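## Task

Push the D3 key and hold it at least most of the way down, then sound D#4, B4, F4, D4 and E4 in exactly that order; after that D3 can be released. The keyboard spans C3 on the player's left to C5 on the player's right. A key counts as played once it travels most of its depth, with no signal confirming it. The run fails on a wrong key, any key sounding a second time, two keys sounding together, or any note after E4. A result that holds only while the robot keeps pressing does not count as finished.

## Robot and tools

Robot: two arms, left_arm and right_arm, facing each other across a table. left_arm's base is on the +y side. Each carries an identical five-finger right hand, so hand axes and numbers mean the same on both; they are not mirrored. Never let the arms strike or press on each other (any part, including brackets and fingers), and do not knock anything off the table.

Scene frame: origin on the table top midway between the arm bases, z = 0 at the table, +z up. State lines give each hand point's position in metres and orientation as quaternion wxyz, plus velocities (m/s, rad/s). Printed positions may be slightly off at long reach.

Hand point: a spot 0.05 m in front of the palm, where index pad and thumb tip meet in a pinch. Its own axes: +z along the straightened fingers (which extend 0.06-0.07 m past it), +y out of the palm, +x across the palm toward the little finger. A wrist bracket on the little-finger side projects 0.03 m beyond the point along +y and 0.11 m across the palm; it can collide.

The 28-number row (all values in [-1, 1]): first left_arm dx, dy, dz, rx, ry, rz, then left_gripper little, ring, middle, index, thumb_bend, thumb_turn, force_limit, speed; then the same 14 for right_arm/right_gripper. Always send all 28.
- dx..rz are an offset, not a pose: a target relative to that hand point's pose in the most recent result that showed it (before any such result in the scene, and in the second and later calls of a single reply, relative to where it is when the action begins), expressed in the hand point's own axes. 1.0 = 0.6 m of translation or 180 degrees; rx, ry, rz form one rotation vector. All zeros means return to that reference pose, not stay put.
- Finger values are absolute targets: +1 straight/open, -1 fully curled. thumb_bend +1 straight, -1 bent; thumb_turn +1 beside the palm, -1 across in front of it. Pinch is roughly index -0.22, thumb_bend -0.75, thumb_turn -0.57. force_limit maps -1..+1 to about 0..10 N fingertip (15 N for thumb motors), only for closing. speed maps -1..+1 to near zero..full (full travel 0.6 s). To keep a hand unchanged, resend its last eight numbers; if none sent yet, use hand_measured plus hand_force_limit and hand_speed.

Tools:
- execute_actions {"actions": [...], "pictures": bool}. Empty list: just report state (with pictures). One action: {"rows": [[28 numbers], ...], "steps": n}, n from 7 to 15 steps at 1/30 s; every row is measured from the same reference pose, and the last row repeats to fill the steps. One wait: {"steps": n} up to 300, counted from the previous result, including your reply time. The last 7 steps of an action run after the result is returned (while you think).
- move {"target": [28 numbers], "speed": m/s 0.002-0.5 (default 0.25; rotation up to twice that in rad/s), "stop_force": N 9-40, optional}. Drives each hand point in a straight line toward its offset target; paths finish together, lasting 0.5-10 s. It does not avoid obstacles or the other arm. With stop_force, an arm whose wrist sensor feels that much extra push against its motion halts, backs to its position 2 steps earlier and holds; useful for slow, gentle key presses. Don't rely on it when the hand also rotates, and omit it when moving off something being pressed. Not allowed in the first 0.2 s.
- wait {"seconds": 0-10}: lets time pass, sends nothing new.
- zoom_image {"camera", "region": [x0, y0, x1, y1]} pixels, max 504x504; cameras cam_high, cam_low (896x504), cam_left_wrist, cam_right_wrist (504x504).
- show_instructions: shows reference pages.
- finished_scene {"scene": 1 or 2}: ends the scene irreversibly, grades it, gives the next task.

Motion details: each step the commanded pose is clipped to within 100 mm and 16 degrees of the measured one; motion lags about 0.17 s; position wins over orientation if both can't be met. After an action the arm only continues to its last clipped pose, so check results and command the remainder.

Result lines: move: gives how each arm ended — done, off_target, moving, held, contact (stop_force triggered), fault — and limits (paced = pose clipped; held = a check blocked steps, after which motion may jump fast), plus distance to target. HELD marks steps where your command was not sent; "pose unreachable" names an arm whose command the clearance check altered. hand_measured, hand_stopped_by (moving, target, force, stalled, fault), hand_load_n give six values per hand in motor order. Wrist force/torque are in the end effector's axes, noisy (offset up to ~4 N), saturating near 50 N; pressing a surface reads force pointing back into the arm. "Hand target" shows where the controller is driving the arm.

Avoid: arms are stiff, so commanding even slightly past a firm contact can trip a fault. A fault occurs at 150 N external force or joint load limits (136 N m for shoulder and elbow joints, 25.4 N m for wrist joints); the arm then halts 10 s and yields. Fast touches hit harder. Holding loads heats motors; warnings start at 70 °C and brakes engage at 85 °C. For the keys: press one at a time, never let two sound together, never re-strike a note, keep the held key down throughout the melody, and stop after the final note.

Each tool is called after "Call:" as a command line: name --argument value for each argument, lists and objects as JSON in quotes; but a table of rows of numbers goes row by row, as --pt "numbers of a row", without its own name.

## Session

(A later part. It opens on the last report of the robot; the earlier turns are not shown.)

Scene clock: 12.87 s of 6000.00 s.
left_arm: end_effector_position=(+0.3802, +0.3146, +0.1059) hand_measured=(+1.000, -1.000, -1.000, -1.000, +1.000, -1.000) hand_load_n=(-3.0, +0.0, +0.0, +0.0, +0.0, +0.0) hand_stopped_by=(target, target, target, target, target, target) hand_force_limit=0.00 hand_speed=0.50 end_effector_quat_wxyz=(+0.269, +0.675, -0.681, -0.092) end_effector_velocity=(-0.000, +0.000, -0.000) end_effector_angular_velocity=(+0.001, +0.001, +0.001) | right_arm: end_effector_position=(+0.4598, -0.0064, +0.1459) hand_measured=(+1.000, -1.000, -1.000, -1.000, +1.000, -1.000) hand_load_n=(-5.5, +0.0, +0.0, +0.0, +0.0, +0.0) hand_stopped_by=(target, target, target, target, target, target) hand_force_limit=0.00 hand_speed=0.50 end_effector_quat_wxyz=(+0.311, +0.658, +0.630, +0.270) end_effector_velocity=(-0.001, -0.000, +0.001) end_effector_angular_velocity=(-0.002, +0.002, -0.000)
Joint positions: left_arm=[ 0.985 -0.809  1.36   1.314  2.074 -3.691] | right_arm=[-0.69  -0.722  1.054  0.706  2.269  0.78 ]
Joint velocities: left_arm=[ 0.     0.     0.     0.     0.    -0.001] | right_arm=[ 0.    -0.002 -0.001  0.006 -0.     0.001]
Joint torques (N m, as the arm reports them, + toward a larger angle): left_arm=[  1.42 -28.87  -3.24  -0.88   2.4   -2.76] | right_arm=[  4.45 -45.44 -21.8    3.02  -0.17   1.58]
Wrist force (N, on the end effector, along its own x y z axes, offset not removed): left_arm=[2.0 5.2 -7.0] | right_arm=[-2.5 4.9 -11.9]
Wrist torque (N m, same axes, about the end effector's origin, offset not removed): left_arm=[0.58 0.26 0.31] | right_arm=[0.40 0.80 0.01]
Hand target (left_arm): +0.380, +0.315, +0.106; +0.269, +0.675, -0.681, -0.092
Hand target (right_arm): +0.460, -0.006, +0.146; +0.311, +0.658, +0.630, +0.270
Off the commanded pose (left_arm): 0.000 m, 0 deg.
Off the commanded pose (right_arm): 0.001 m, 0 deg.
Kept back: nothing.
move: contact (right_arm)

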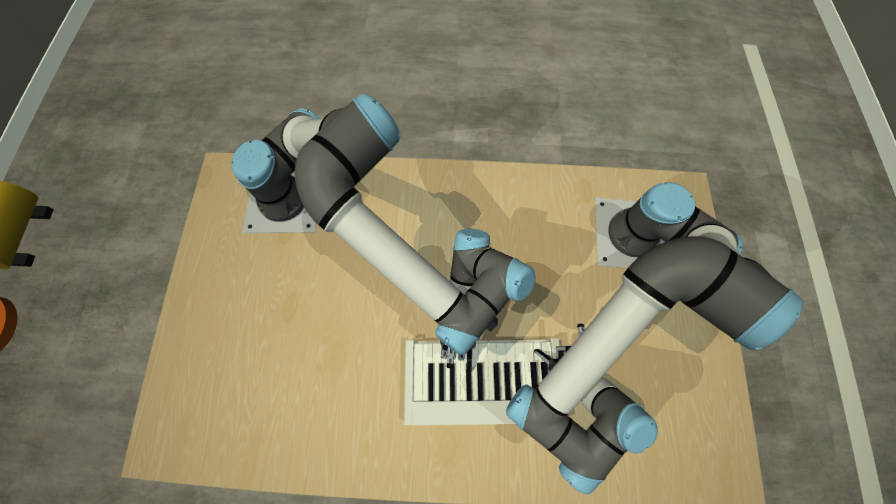

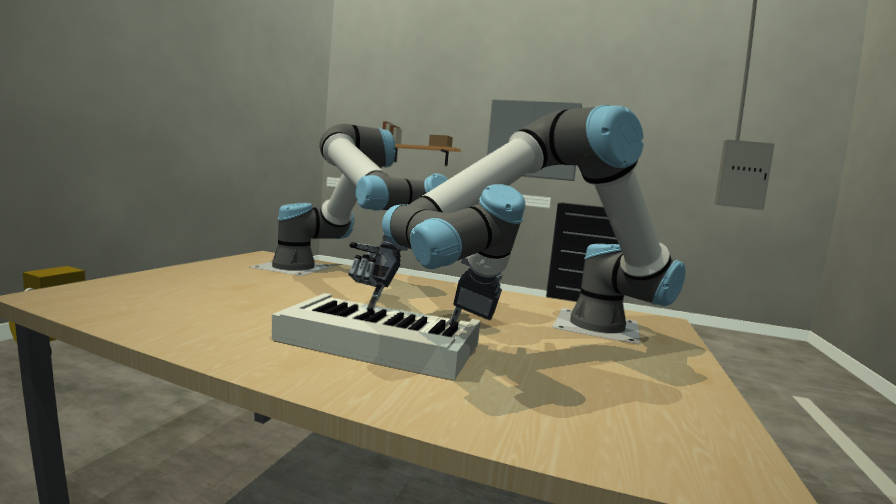

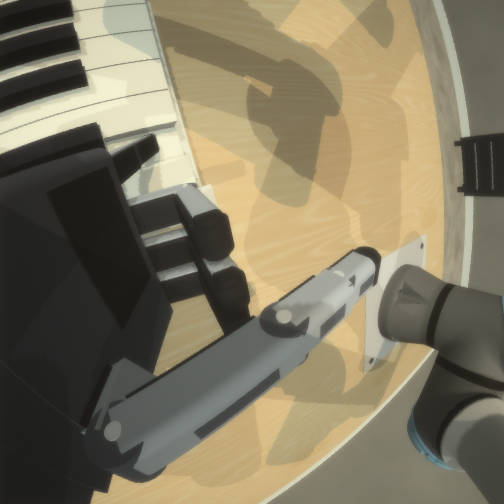

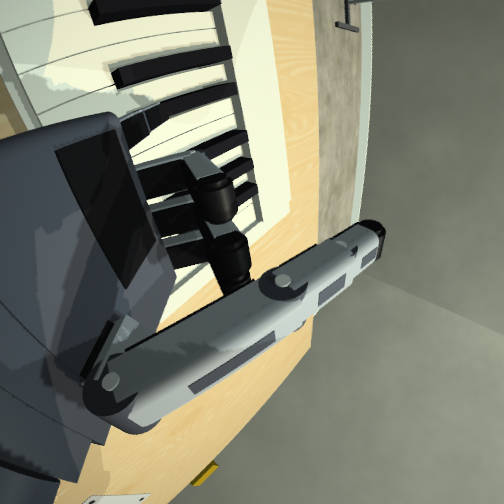

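Call:
move --target '[0,0,0,0,0,0,1,-1,-1,-1,1,-1,0,0.5,-0.00285,-0.0045,-0.0404,0,0,0,1,-1,-1,-1,1,-1,0,0.5]' --speed 0.06

Call:
move --target '[0,0,0,0,0,0,1,-1,-1,-1,1,-1,0,0.5,-0.1764,-0.0429,-0.0059,0,0,0,1,-1,-1,-1,1,-1,0,0.5]' --speed 0.15

Call:
zoom_image --camera "cam_right_wrist" --region '[0, 0, 300, 200]'

Call:
zoom_image --camera "cam_high" --region '[390, 320, 510, 410]'

Scene clock: 14.53 s of 6000.00 s.
left_arm: end_effector_position=(+0.3802, +0.3146, +0.1059) hand_measured=(+1.000, -1.000, -1.000, -1.000, +1.000, -1.000) hand_load_n=(-3.5, +0.0, +0.0, +0.0, +0.0, +0.0) hand_stopped_by=(target, target, target, target, target, target) hand_force_limit=0.00 hand_speed=0.50 end_effector_quat_wxyz=(+0.269, +0.675, -0.681, -0.092) end_effector_velocity=(+0.000, +0.000, -0.000) end_effector_angular_velocity=(+0.000, +0.000, +0.000) | right_arm: end_effector_position=(+0.4400, -0.0064, +0.1598) hand_measured=(+1.000, -1.000, -1.000, -1.000, +1.000, -1.000) hand_load_n=(+0.0, +0.0, +0.0, +0.0, +0.0, +0.0) hand_stopped_by=(target, target, target, target, target, target) hand_force_limit=0.00 hand_speed=0.50 end_effector_quat_wxyz=(+0.311, +0.658, +0.630, +0.270) end_effector_velocity=(-0.002, +0.001, +0.002) end_effector_angular_velocity=(-0.001, -0.001, +0.001)
Joint positions: left_arm=[ 0.985 -0.809  1.36   1.314  2.074 -3.691] | right_arm=[-0.663 -0.75   1.074  0.734  2.283  0.81 ]
Joint velocities: left_arm=[ 0.     0.001 -0.    -0.     0.    -0.   ] | right_arm=[ 0.004 -0.003  0.001  0.003  0.002  0.003]
Joint torques (N m, as the arm reports them, + toward a larger angle): left_arm=[ -5.73 -29.92  -4.65  -0.81   2.1    0.38] | right_arm=[  9.74 -50.88 -11.1    3.33   2.28   2.81]
Wrist force (N, on the end effector, along its own x y z axes, offset not removed): left_arm=[0.6 2.1 -8.4] | right_arm=[-1.0 0.4 -0.9]
Wrist torque (N m, same axes, about the end effector's origin, offset not removed): left_arm=[0.20 0.60 0.20] | right_arm=[0.08 0.21 -0.32]
Hand target (left_arm): +0.380, +0.315, +0.106; +0.269, +0.675, -0.681, -0.092
Hand target (right_arm): +0.440, -0.006, +0.160; +0.311, +0.658, +0.630, +0.270
Off the commanded pose (left_arm): 0.000 m, 0 deg.
Off the commanded pose (right_arm): 0.000 m, 0 deg.
Kept back: nothing.
move: done

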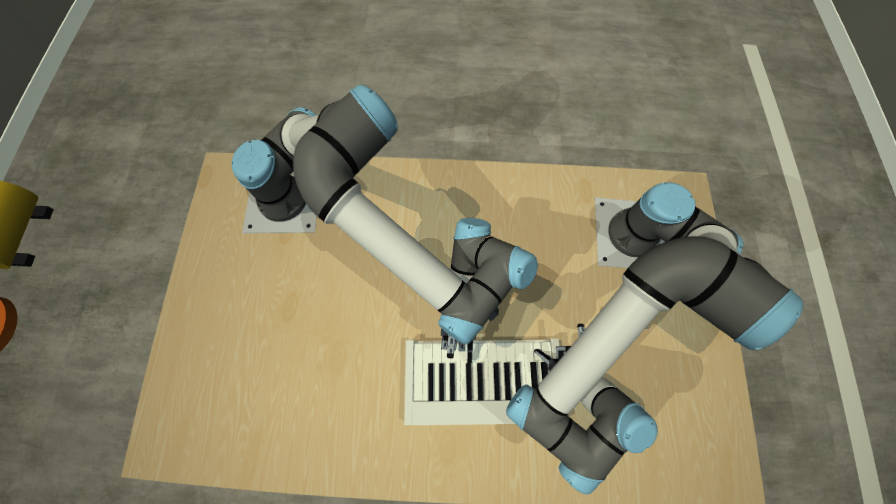

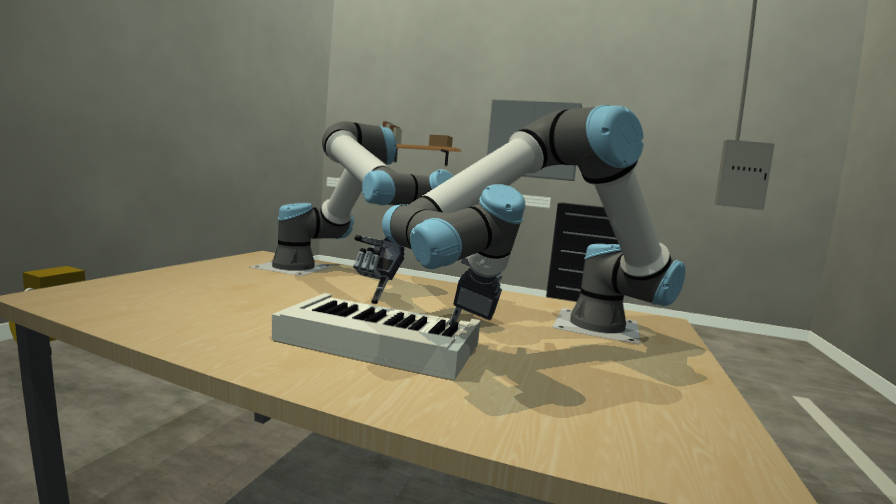

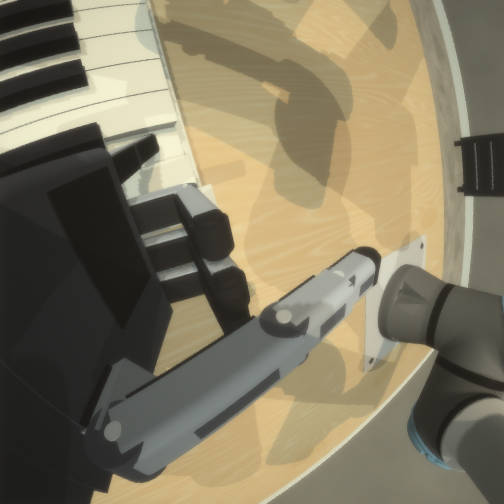

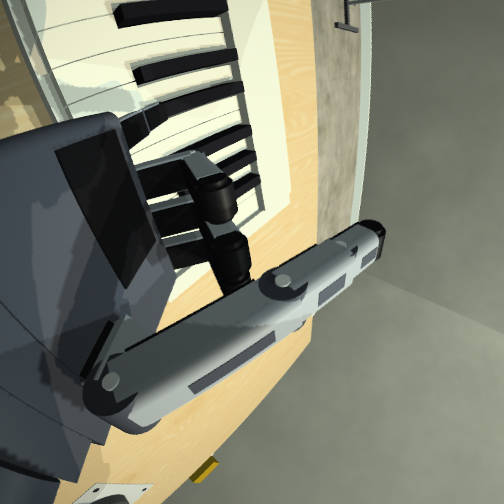

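Scene clock: 15.83 s of 6000.00 s.
left_arm: end_effector_position=(+0.3802, +0.3146, +0.1059) hand_measured=(+1.000, -1.000, -1.000, -1.000, +1.000, -1.000) hand_load_n=(-3.5, +0.0, +0.0, +0.0, +0.0, +0.0) hand_stopped_by=(target, target, target, target, target, target) hand_force_limit=0.00 hand_speed=0.50 end_effector_quat_wxyz=(+0.269, +0.675, -0.681, -0.092) end_effector_velocity=(+0.000, -0.000, +0.000) end_effector_angular_velocity=(-0.000, -0.001, -0.000) | right_arm: end_effector_position=(+0.4141, -0.1113, +0.1468) hand_measured=(+1.000, -1.000, -1.000, -1.000, +1.000, -1.000) hand_load_n=(+0.0, +0.0, +0.0, +0.0, +0.0, +0.0) hand_stopped_by=(target, target, target, target, target, target) hand_force_limit=0.00 hand_speed=0.50 end_effector_quat_wxyz=(+0.312, +0.658, +0.630, +0.270) end_effector_velocity=(-0.000, -0.002, +0.000) end_effector_angular_velocity=(+0.002, -0.003, +0.001)
Joint positions: left_arm=[ 0.985 -0.809  1.36   1.314  2.074 -3.691] | right_arm=[-0.742 -0.992  1.525  0.47   2.242  0.723]
Joint velocities: left_arm=[-0.001 -0.    -0.001  0.001  0.    -0.   ] | right_arm=[-0.002 -0.006  0.011 -0.01  -0.001 -0.004]
Joint torques (N m, as the arm reports them, + toward a larger angle): left_arm=[ -4.83 -29.76  -5.05  -0.86   2.07   0.53] | right_arm=[-10.18 -42.23  -8.91  -0.73  -0.72  -3.31]
Wrist force (N, on the end effector, along its own x y z axes, offset not removed): left_arm=[0.6 2.2 -6.0] | right_arm=[-1.3 -0.6 -0.7]
Wrist torque (N m, same axes, about the end effector's origin, offset not removed): left_arm=[0.08 0.58 0.08] | right_arm=[0.02 0.23 -0.32]
Hand target (left_arm): +0.380, +0.315, +0.106; +0.269, +0.675, -0.681, -0.092
Hand target (right_arm): +0.414, -0.112, +0.147; +0.312, +0.658, +0.630, +0.270
Off the commanded pose (left_arm): 0.000 m, 0 deg.
Off the commanded pose (right_arm): 0.000 m, 0 deg.
Kept back: nothing.
move: done

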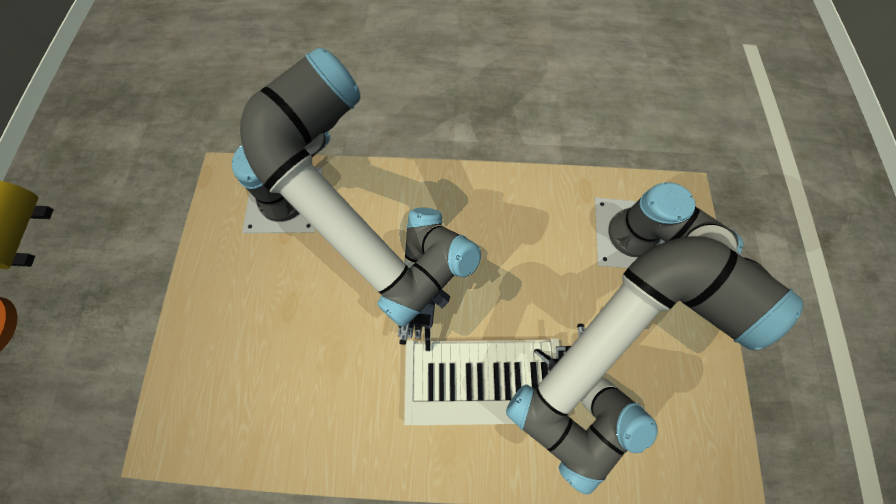

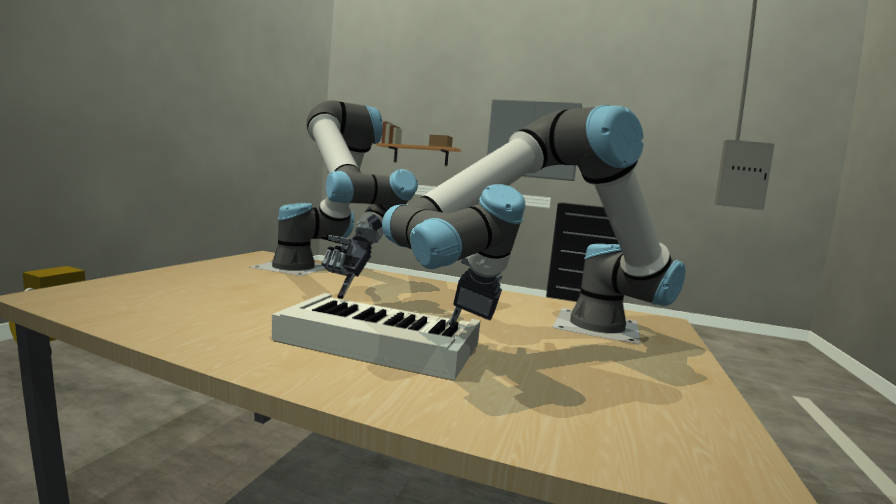

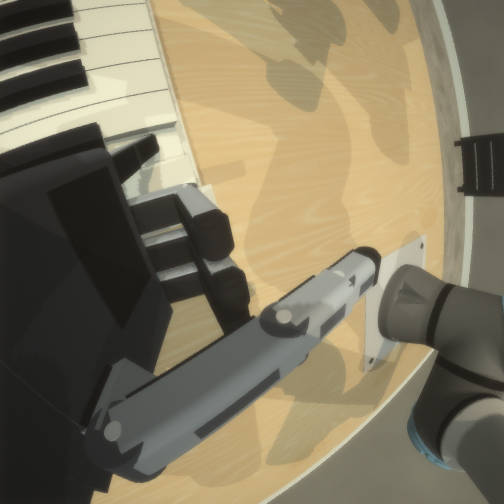

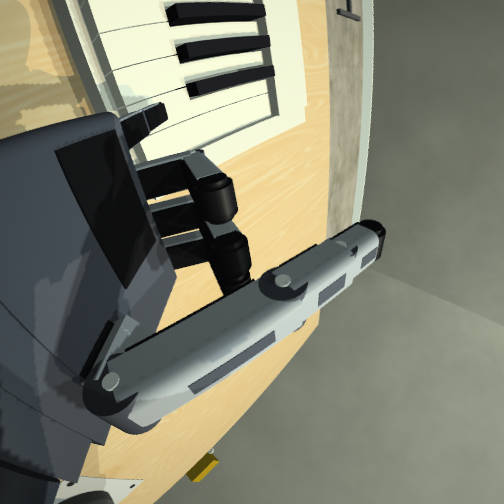

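Region (0, 0, 300, 200) of cam_right_wrist's 504x504 image, scaled by 1.680, with more detail than that image has.

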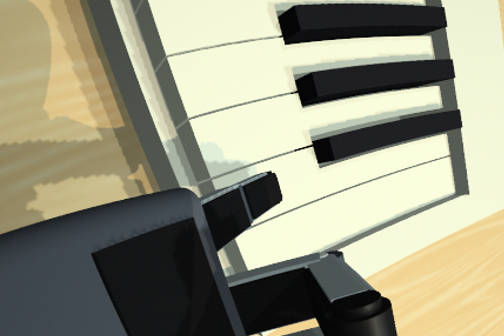

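Region (390, 320, 510, 410) of cam_high's 896x504 image, scaled by 4.200, with more detail than that image has; it fills the top 378 rows of this view, and the rest is white.

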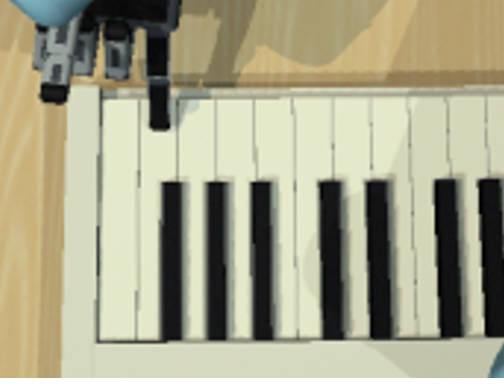

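Call:
move --target '[0,0,0,0,0,0,1,-1,-1,-1,1,-1,0,0.5,0.0019,-0.0125,0.0287,0,0,0,1,-1,-1,-1,1,-1,0,0.5]' --speed 0.013 --stop_force 9

Call:
zoom_image --camera "cam_right_wrist" --region '[0, 0, 300, 200]'

Scene clock: 17.93 s of 6000.00 s.
left_arm: end_effector_position=(+0.3802, +0.3146, +0.1059) hand_measured=(+1.000, -1.000, -1.000, -1.000, +1.000, -1.000) hand_load_n=(-3.5, +0.0, +0.0, +0.0, +0.0, +0.0) hand_stopped_by=(target, target, target, target, target, target) hand_force_limit=0.00 hand_speed=0.50 end_effector_quat_wxyz=(+0.269, +0.675, -0.681, -0.092) end_effector_velocity=(+0.000, +0.000, +0.000) end_effector_angular_velocity=(+0.001, +0.001, +0.001) | right_arm: end_effector_position=(+0.4217, -0.1113, +0.1307) hand_measured=(+1.000, -1.000, -1.000, -1.000, +1.000, -1.000) hand_load_n=(-5.0, +0.0, +0.0, +0.0, +0.0, +0.0) hand_stopped_by=(target, target, target, target, target, target) hand_force_limit=0.00 hand_speed=0.50 end_effector_quat_wxyz=(+0.312, +0.658, +0.630, +0.270) end_effector_velocity=(-0.001, -0.000, +0.002) end_effector_angular_velocity=(-0.003, +0.002, +0.001)
Joint positions: left_arm=[ 0.985 -0.809  1.36   1.314  2.074 -3.691] | right_arm=[-0.754 -0.968  1.529  0.433  2.236  0.71 ]
Joint velocities: left_arm=[ 0.     0.    -0.001  0.001  0.    -0.   ] | right_arm=[ 0.    -0.003 -0.001  0.007 -0.    -0.001]
Joint torques (N m, as the arm reports them, + toward a larger angle): left_arm=[ -4.59 -29.72  -5.12  -0.79   2.07   0.54] | right_arm=[  9.65 -40.69 -10.27   3.93   1.13   2.29]
Wrist force (N, on the end effector, along its own x y z axes, offset not removed): left_arm=[2.5 2.4 -6.5] | right_arm=[-0.9 4.2 -10.6]
Wrist torque (N m, same axes, about the end effector's origin, offset not removed): left_arm=[0.15 0.38 0.23] | right_arm=[0.29 0.88 0.06]
Hand target (left_arm): +0.380, +0.315, +0.106; +0.269, +0.675, -0.681, -0.092
Hand target (right_arm): +0.421, -0.111, +0.131; +0.312, +0.658, +0.630, +0.270
Off the commanded pose (left_arm): 0.000 m, 0 deg.
Off the commanded pose (right_arm): 0.001 m, 0 deg.
Kept back: nothing.
move: contact (right_arm)

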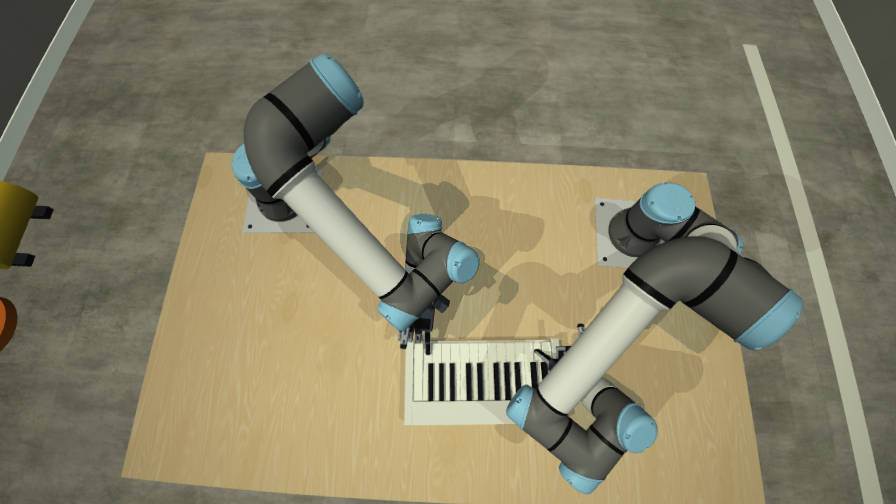

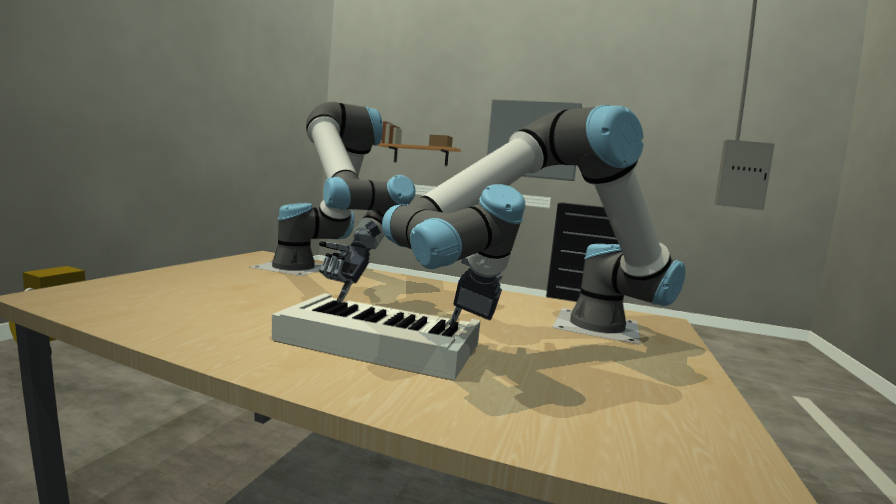

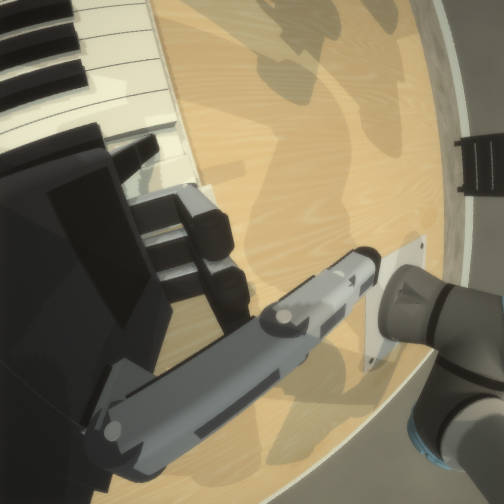

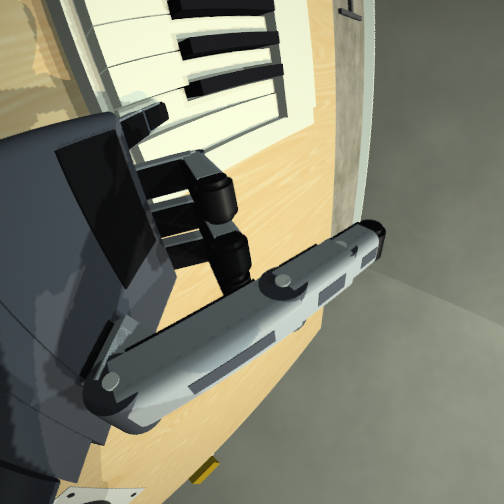

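Region (0, 0, 300, 200) of cam_right_wrist's 504x504 image, scaled by 1.680, with more detail than that image has.

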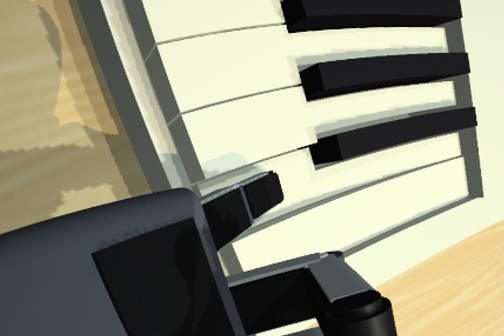

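Call:
move --target '[0,0,0,0,0,0,1,-1,-1,-1,1,-1,0,0.5,-0.00095,0.0188,-0.0165,0,0,0,1,-1,-1,-1,1,-1,0,0.5]' --speed 0.05

Call:
move --target '[0,0,0,0,0,0,1,-1,-1,-1,1,-1,0,0.5,0.1153,-0.0049,-0.0121,0,0,0,1,-1,-1,-1,1,-1,0,0.5]' --speed 0.12

Call:
zoom_image --camera "cam_right_wrist" --region '[0, 0, 300, 200]'

Call:
zoom_image --camera "cam_high" --region '[390, 320, 510, 410]'

Scene clock: 19.13 s of 6000.00 s.
left_arm: end_effector_position=(+0.3802, +0.3146, +0.1059) hand_measured=(+1.000, -1.000, -1.000, -1.000, +1.000, -1.000) hand_load_n=(-3.5, +0.0, +0.0, +0.0, +0.0, +0.0) hand_stopped_by=(target, target, target, target, target, target) hand_force_limit=0.00 hand_speed=0.50 end_effector_quat_wxyz=(+0.269, +0.675, -0.681, -0.092) end_effector_velocity=(-0.000, +0.000, +0.000) end_effector_angular_velocity=(+0.001, +0.001, +0.001) | right_arm: end_effector_position=(+0.4217, -0.1113, +0.1454) hand_measured=(+1.000, -1.000, -1.000, -1.000, +1.000, -1.000) hand_load_n=(+0.0, +0.0, +0.0, +0.0, +0.0, +0.0) hand_stopped_by=(target, target, target, target, target, target) hand_force_limit=0.00 hand_speed=0.50 end_effector_quat_wxyz=(+0.312, +0.658, +0.630, +0.270) end_effector_velocity=(+0.000, -0.000, +0.002) end_effector_angular_velocity=(-0.001, +0.001, -0.001)
Joint positions: left_arm=[ 0.985 -0.809  1.36   1.314  2.074 -3.691] | right_arm=[-0.754 -0.986  1.516  0.464  2.236  0.71 ]
Joint velocities: left_arm=[ 0.001 -0.001  0.001  0.001  0.    -0.   ] | right_arm=[-0.001 -0.003 -0.003  0.006 -0.     0.   ]
Joint torques (N m, as the arm reports them, + toward a larger angle): left_arm=[ -5.46 -29.87  -4.47  -0.74   1.95   0.55] | right_arm=[-10.75 -41.41 -23.51   3.18  -0.78  -3.13]
Wrist force (N, on the end effector, along its own x y z axes, offset not removed): left_arm=[1.2 2.8 -7.7] | right_arm=[0.2 -0.2 -2.2]
Wrist torque (N m, same axes, about the end effector's origin, offset not removed): left_arm=[0.19 0.61 0.13] | right_arm=[0.10 0.05 -0.20]
Hand target (left_arm): +0.380, +0.315, +0.106; +0.269, +0.675, -0.681, -0.092
Hand target (right_arm): +0.422, -0.111, +0.146; +0.312, +0.658, +0.630, +0.270
Off the commanded pose (left_arm): 0.000 m, 0 deg.
Off the commanded pose (right_arm): 0.000 m, 0 deg.
Kept back: nothing.
move: done

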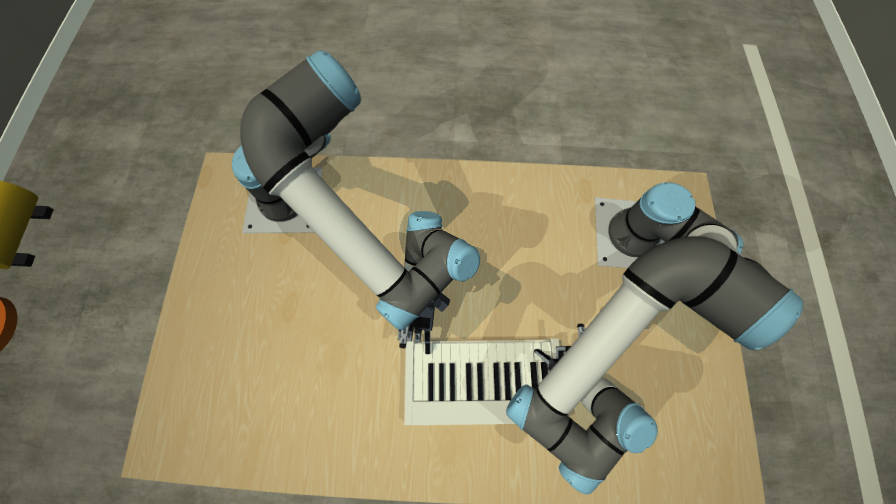

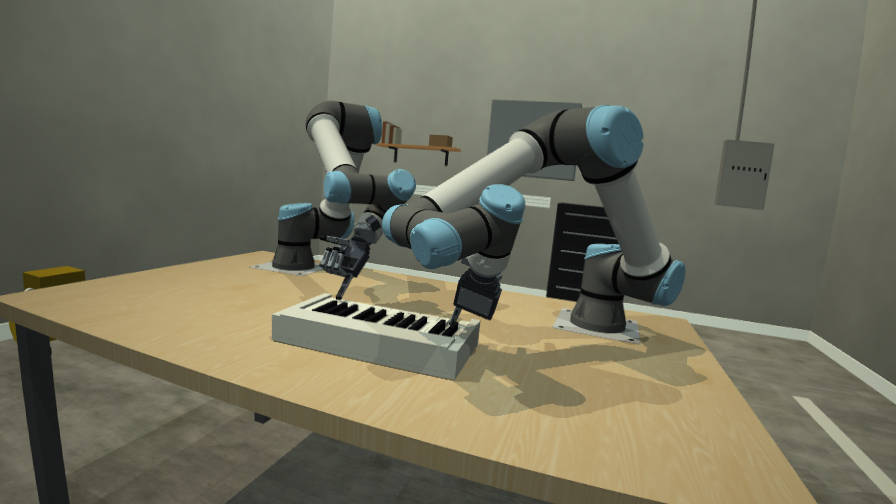

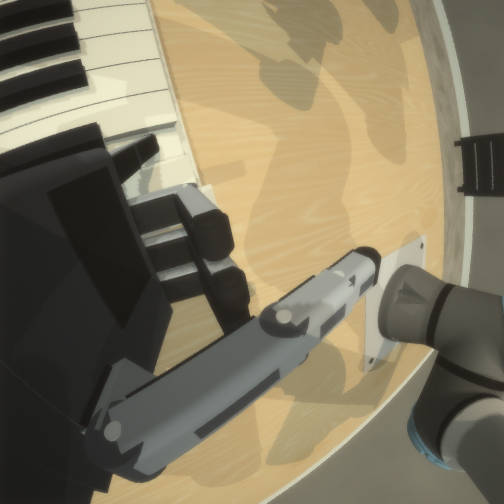

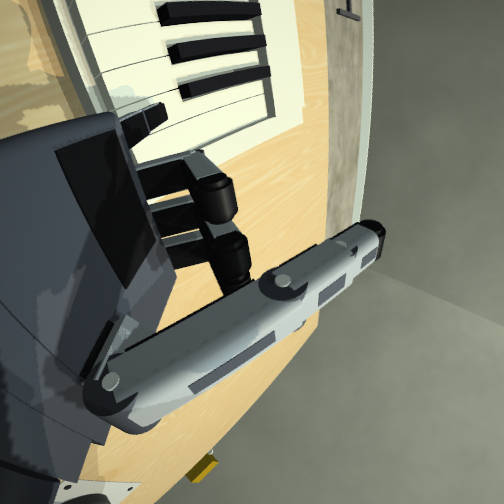

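Scene clock: 20.23 s of 6000.00 s.
left_arm: end_effector_position=(+0.3802, +0.3146, +0.1059) hand_measured=(+1.000, -1.000, -1.000, -1.000, +1.000, -1.000) hand_load_n=(-3.5, +0.0, +0.0, +0.0, +0.0, +0.0) hand_stopped_by=(target, target, target, target, target, target) hand_force_limit=0.00 hand_speed=0.50 end_effector_quat_wxyz=(+0.269, +0.675, -0.681, -0.092) end_effector_velocity=(+0.000, -0.000, +0.000) end_effector_angular_velocity=(-0.001, -0.002, -0.001) | right_arm: end_effector_position=(+0.4185, -0.0420, +0.1454) hand_measured=(+1.000, -1.000, -1.000, -1.000, +1.000, -1.000) hand_load_n=(+0.0, +0.0, +0.0, +0.0, +0.0, +0.0) hand_stopped_by=(target, target, target, target, target, target) hand_force_limit=0.00 hand_speed=0.50 end_effector_quat_wxyz=(+0.311, +0.658, +0.630, +0.270) end_effector_velocity=(+0.000, +0.003, -0.000) end_effector_angular_velocity=(+0.001, +0.002, -0.003)
Joint positions: left_arm=[ 0.985 -0.809  1.36   1.314  2.074 -3.691] | right_arm=[-0.668 -0.837  1.271  0.621  2.28   0.805]
Joint velocities: left_arm=[-0.    -0.001 -0.    -0.001 -0.     0.   ] | right_arm=[ 0.002  0.008 -0.013  0.01   0.     0.007]
Joint torques (N m, as the arm reports them, + toward a larger angle): left_arm=[ -5.28 -29.81  -5.18  -0.82   2.14   0.49] | right_arm=[ 10.91 -36.64 -23.62   3.39   2.36   2.29]
Wrist force (N, on the end effector, along its own x y z axes, offset not removed): left_arm=[2.2 3.6 -8.3] | right_arm=[-1.2 0.0 -1.6]
Wrist torque (N m, same axes, about the end effector's origin, offset not removed): left_arm=[0.48 0.36 0.16] | right_arm=[0.13 0.24 -0.32]
Hand target (left_arm): +0.380, +0.315, +0.106; +0.269, +0.675, -0.681, -0.092
Hand target (right_arm): +0.418, -0.042, +0.145; +0.312, +0.658, +0.630, +0.270
Off the commanded pose (left_arm): 0.000 m, 0 deg.
Off the commanded pose (right_arm): 0.000 m, 0 deg.
Kept back: nothing.
move: done

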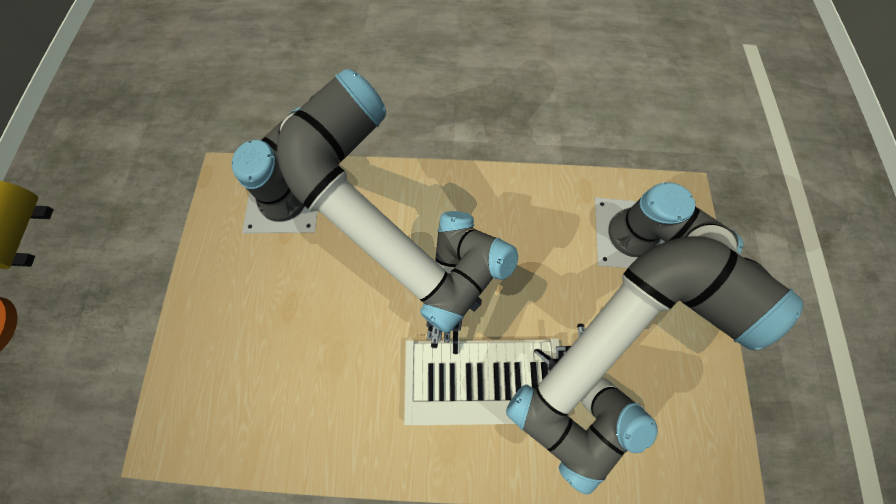

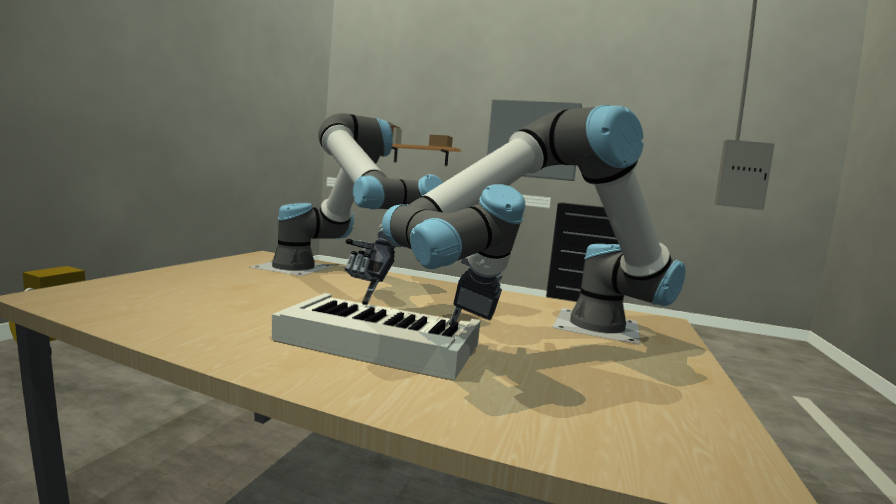

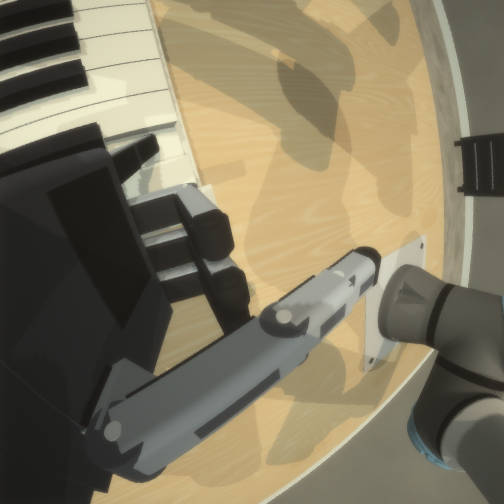

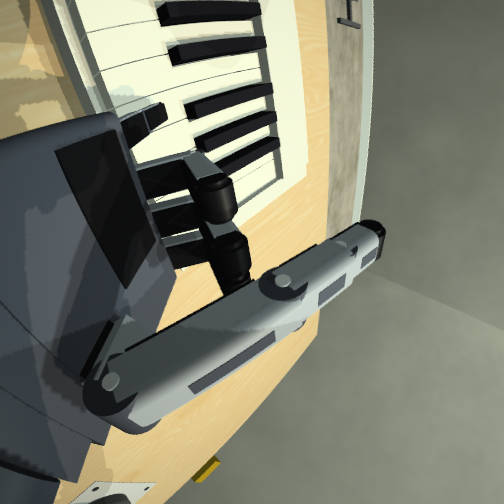

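Region (0, 0, 300, 200) of cam_right_wrist's 504x504 image, scaled by 1.680, with more detail than that image has.

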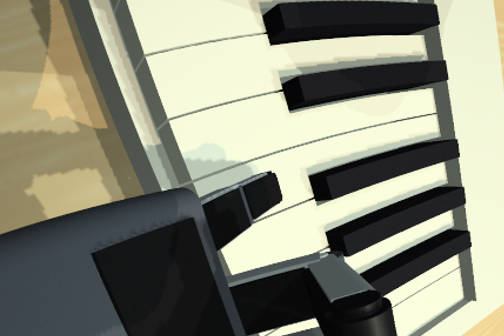

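Region (390, 320, 510, 410) of cam_high's 896x504 image, scaled by 4.200, with more detail than that image has; it fills the top 378 rows of this view, and the rest is white.

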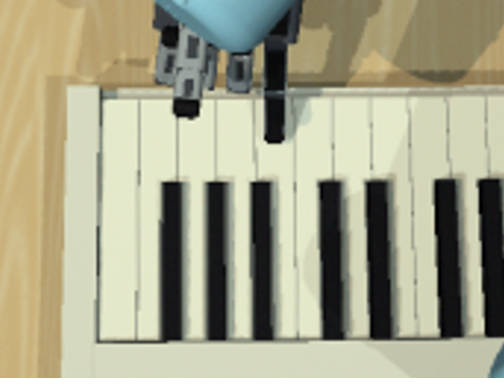

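Call:
move --target '[0,0,0,0,0,0,1,-1,-1,-1,1,-1,0,0.5,0.0018,-0.019,0.0167,0,0,0,1,-1,-1,-1,1,-1,0,0.5]' --speed 0.013 --stop_force 9

Call:
zoom_image --camera "cam_right_wrist" --region '[0, 0, 300, 200]'

Scene clock: 22.13 s of 6000.00 s.
left_arm: end_effector_position=(+0.3802, +0.3146, +0.1059) hand_measured=(+1.000, -1.000, -1.000, -1.000, +1.000, -1.000) hand_load_n=(-3.0, +0.0, +0.0, +0.0, +0.0, +0.0) hand_stopped_by=(target, target, target, target, target, target) hand_force_limit=0.00 hand_speed=0.50 end_effector_quat_wxyz=(+0.269, +0.675, -0.681, -0.092) end_effector_velocity=(+0.000, -0.000, +0.001) end_effector_angular_velocity=(-0.002, -0.002, -0.000) | right_arm: end_effector_position=(+0.4185, -0.0415, +0.1308) hand_measured=(+1.000, -1.000, -1.000, -1.000, +1.000, -1.000) hand_load_n=(-5.5, +0.0, +0.0, +0.0, +0.0, +0.0) hand_stopped_by=(target, target, target, target, target, target) hand_force_limit=0.00 hand_speed=0.50 end_effector_quat_wxyz=(+0.311, +0.658, +0.630, +0.270) end_effector_velocity=(-0.000, +0.000, +0.001) end_effector_angular_velocity=(-0.000, +0.001, +0.001)
Joint positions: left_arm=[ 0.985 -0.809  1.36   1.314  2.074 -3.691] | right_arm=[-0.667 -0.821  1.282  0.593  2.281  0.805]
Joint velocities: left_arm=[ 0.    -0.002 -0.001  0.    -0.     0.   ] | right_arm=[ 0.    -0.001 -0.002  0.004 -0.001 -0.   ]
Joint torques (N m, as the arm reports them, + toward a larger angle): left_arm=[ -4.74 -29.67  -5.11  -0.79   2.17   0.62] | right_arm=[  7.64 -42.68 -21.79   3.52   0.52   1.58]
Wrist force (N, on the end effector, along its own x y z axes, offset not removed): left_arm=[2.1 2.9 -6.1] | right_arm=[-3.8 5.6 -13.1]
Wrist torque (N m, same axes, about the end effector's origin, offset not removed): left_arm=[0.27 0.29 0.20] | right_arm=[0.56 1.15 -0.11]
Hand target (left_arm): +0.380, +0.315, +0.106; +0.269, +0.675, -0.681, -0.092
Hand target (right_arm): +0.418, -0.042, +0.131; +0.311, +0.658, +0.630, +0.270
Off the commanded pose (left_arm): 0.000 m, 0 deg.
Off the commanded pose (right_arm): 0.001 m, 0 deg.
Kept back: nothing.
move: contact (right_arm)

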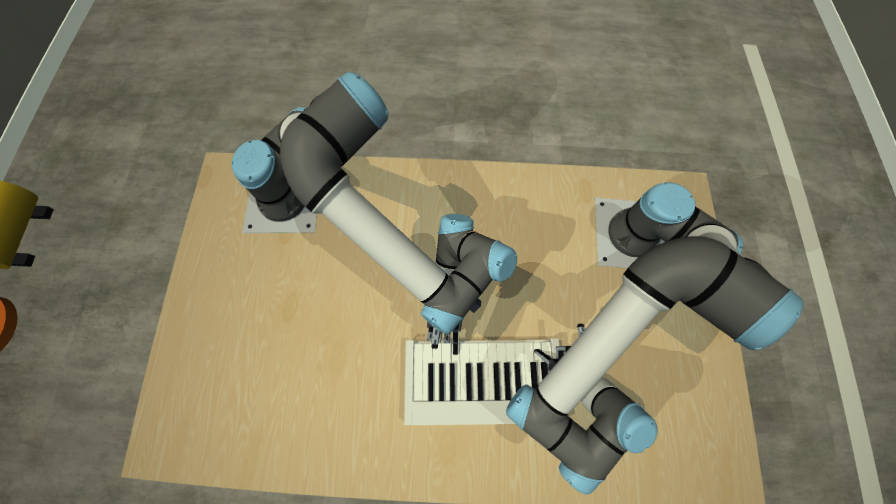

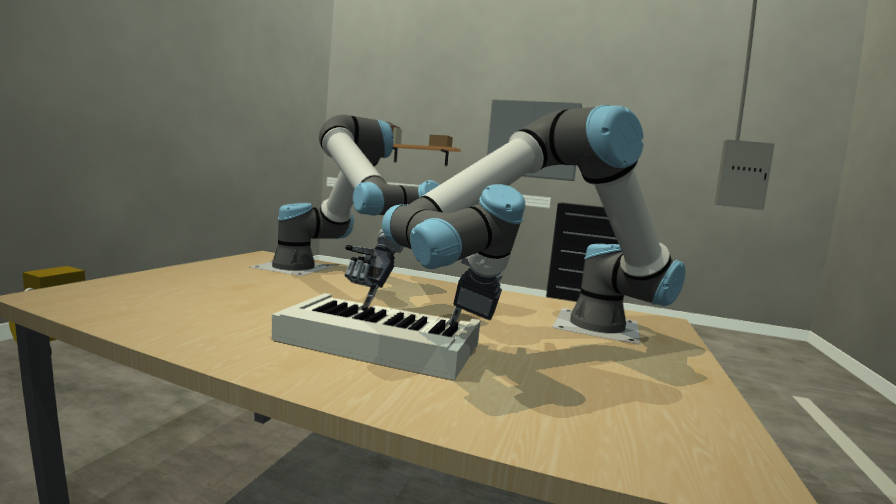

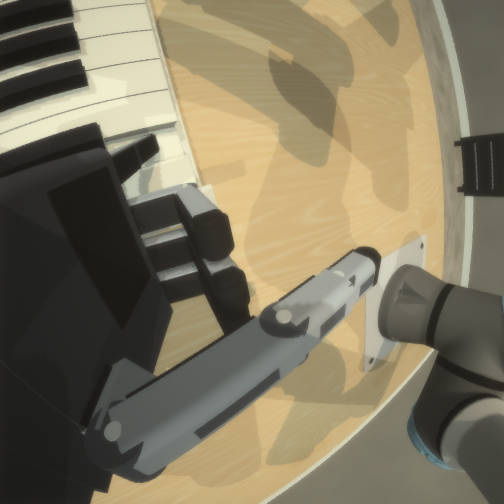

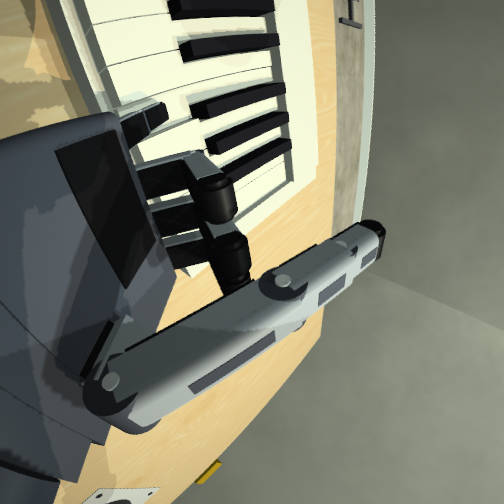

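Region (0, 0, 300, 200) of cam_right_wrist's 504x504 image, scaled by 1.680, with more detail than that image has.

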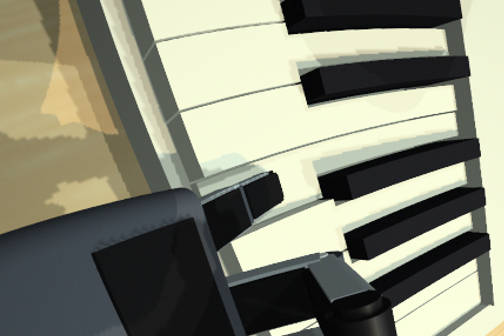

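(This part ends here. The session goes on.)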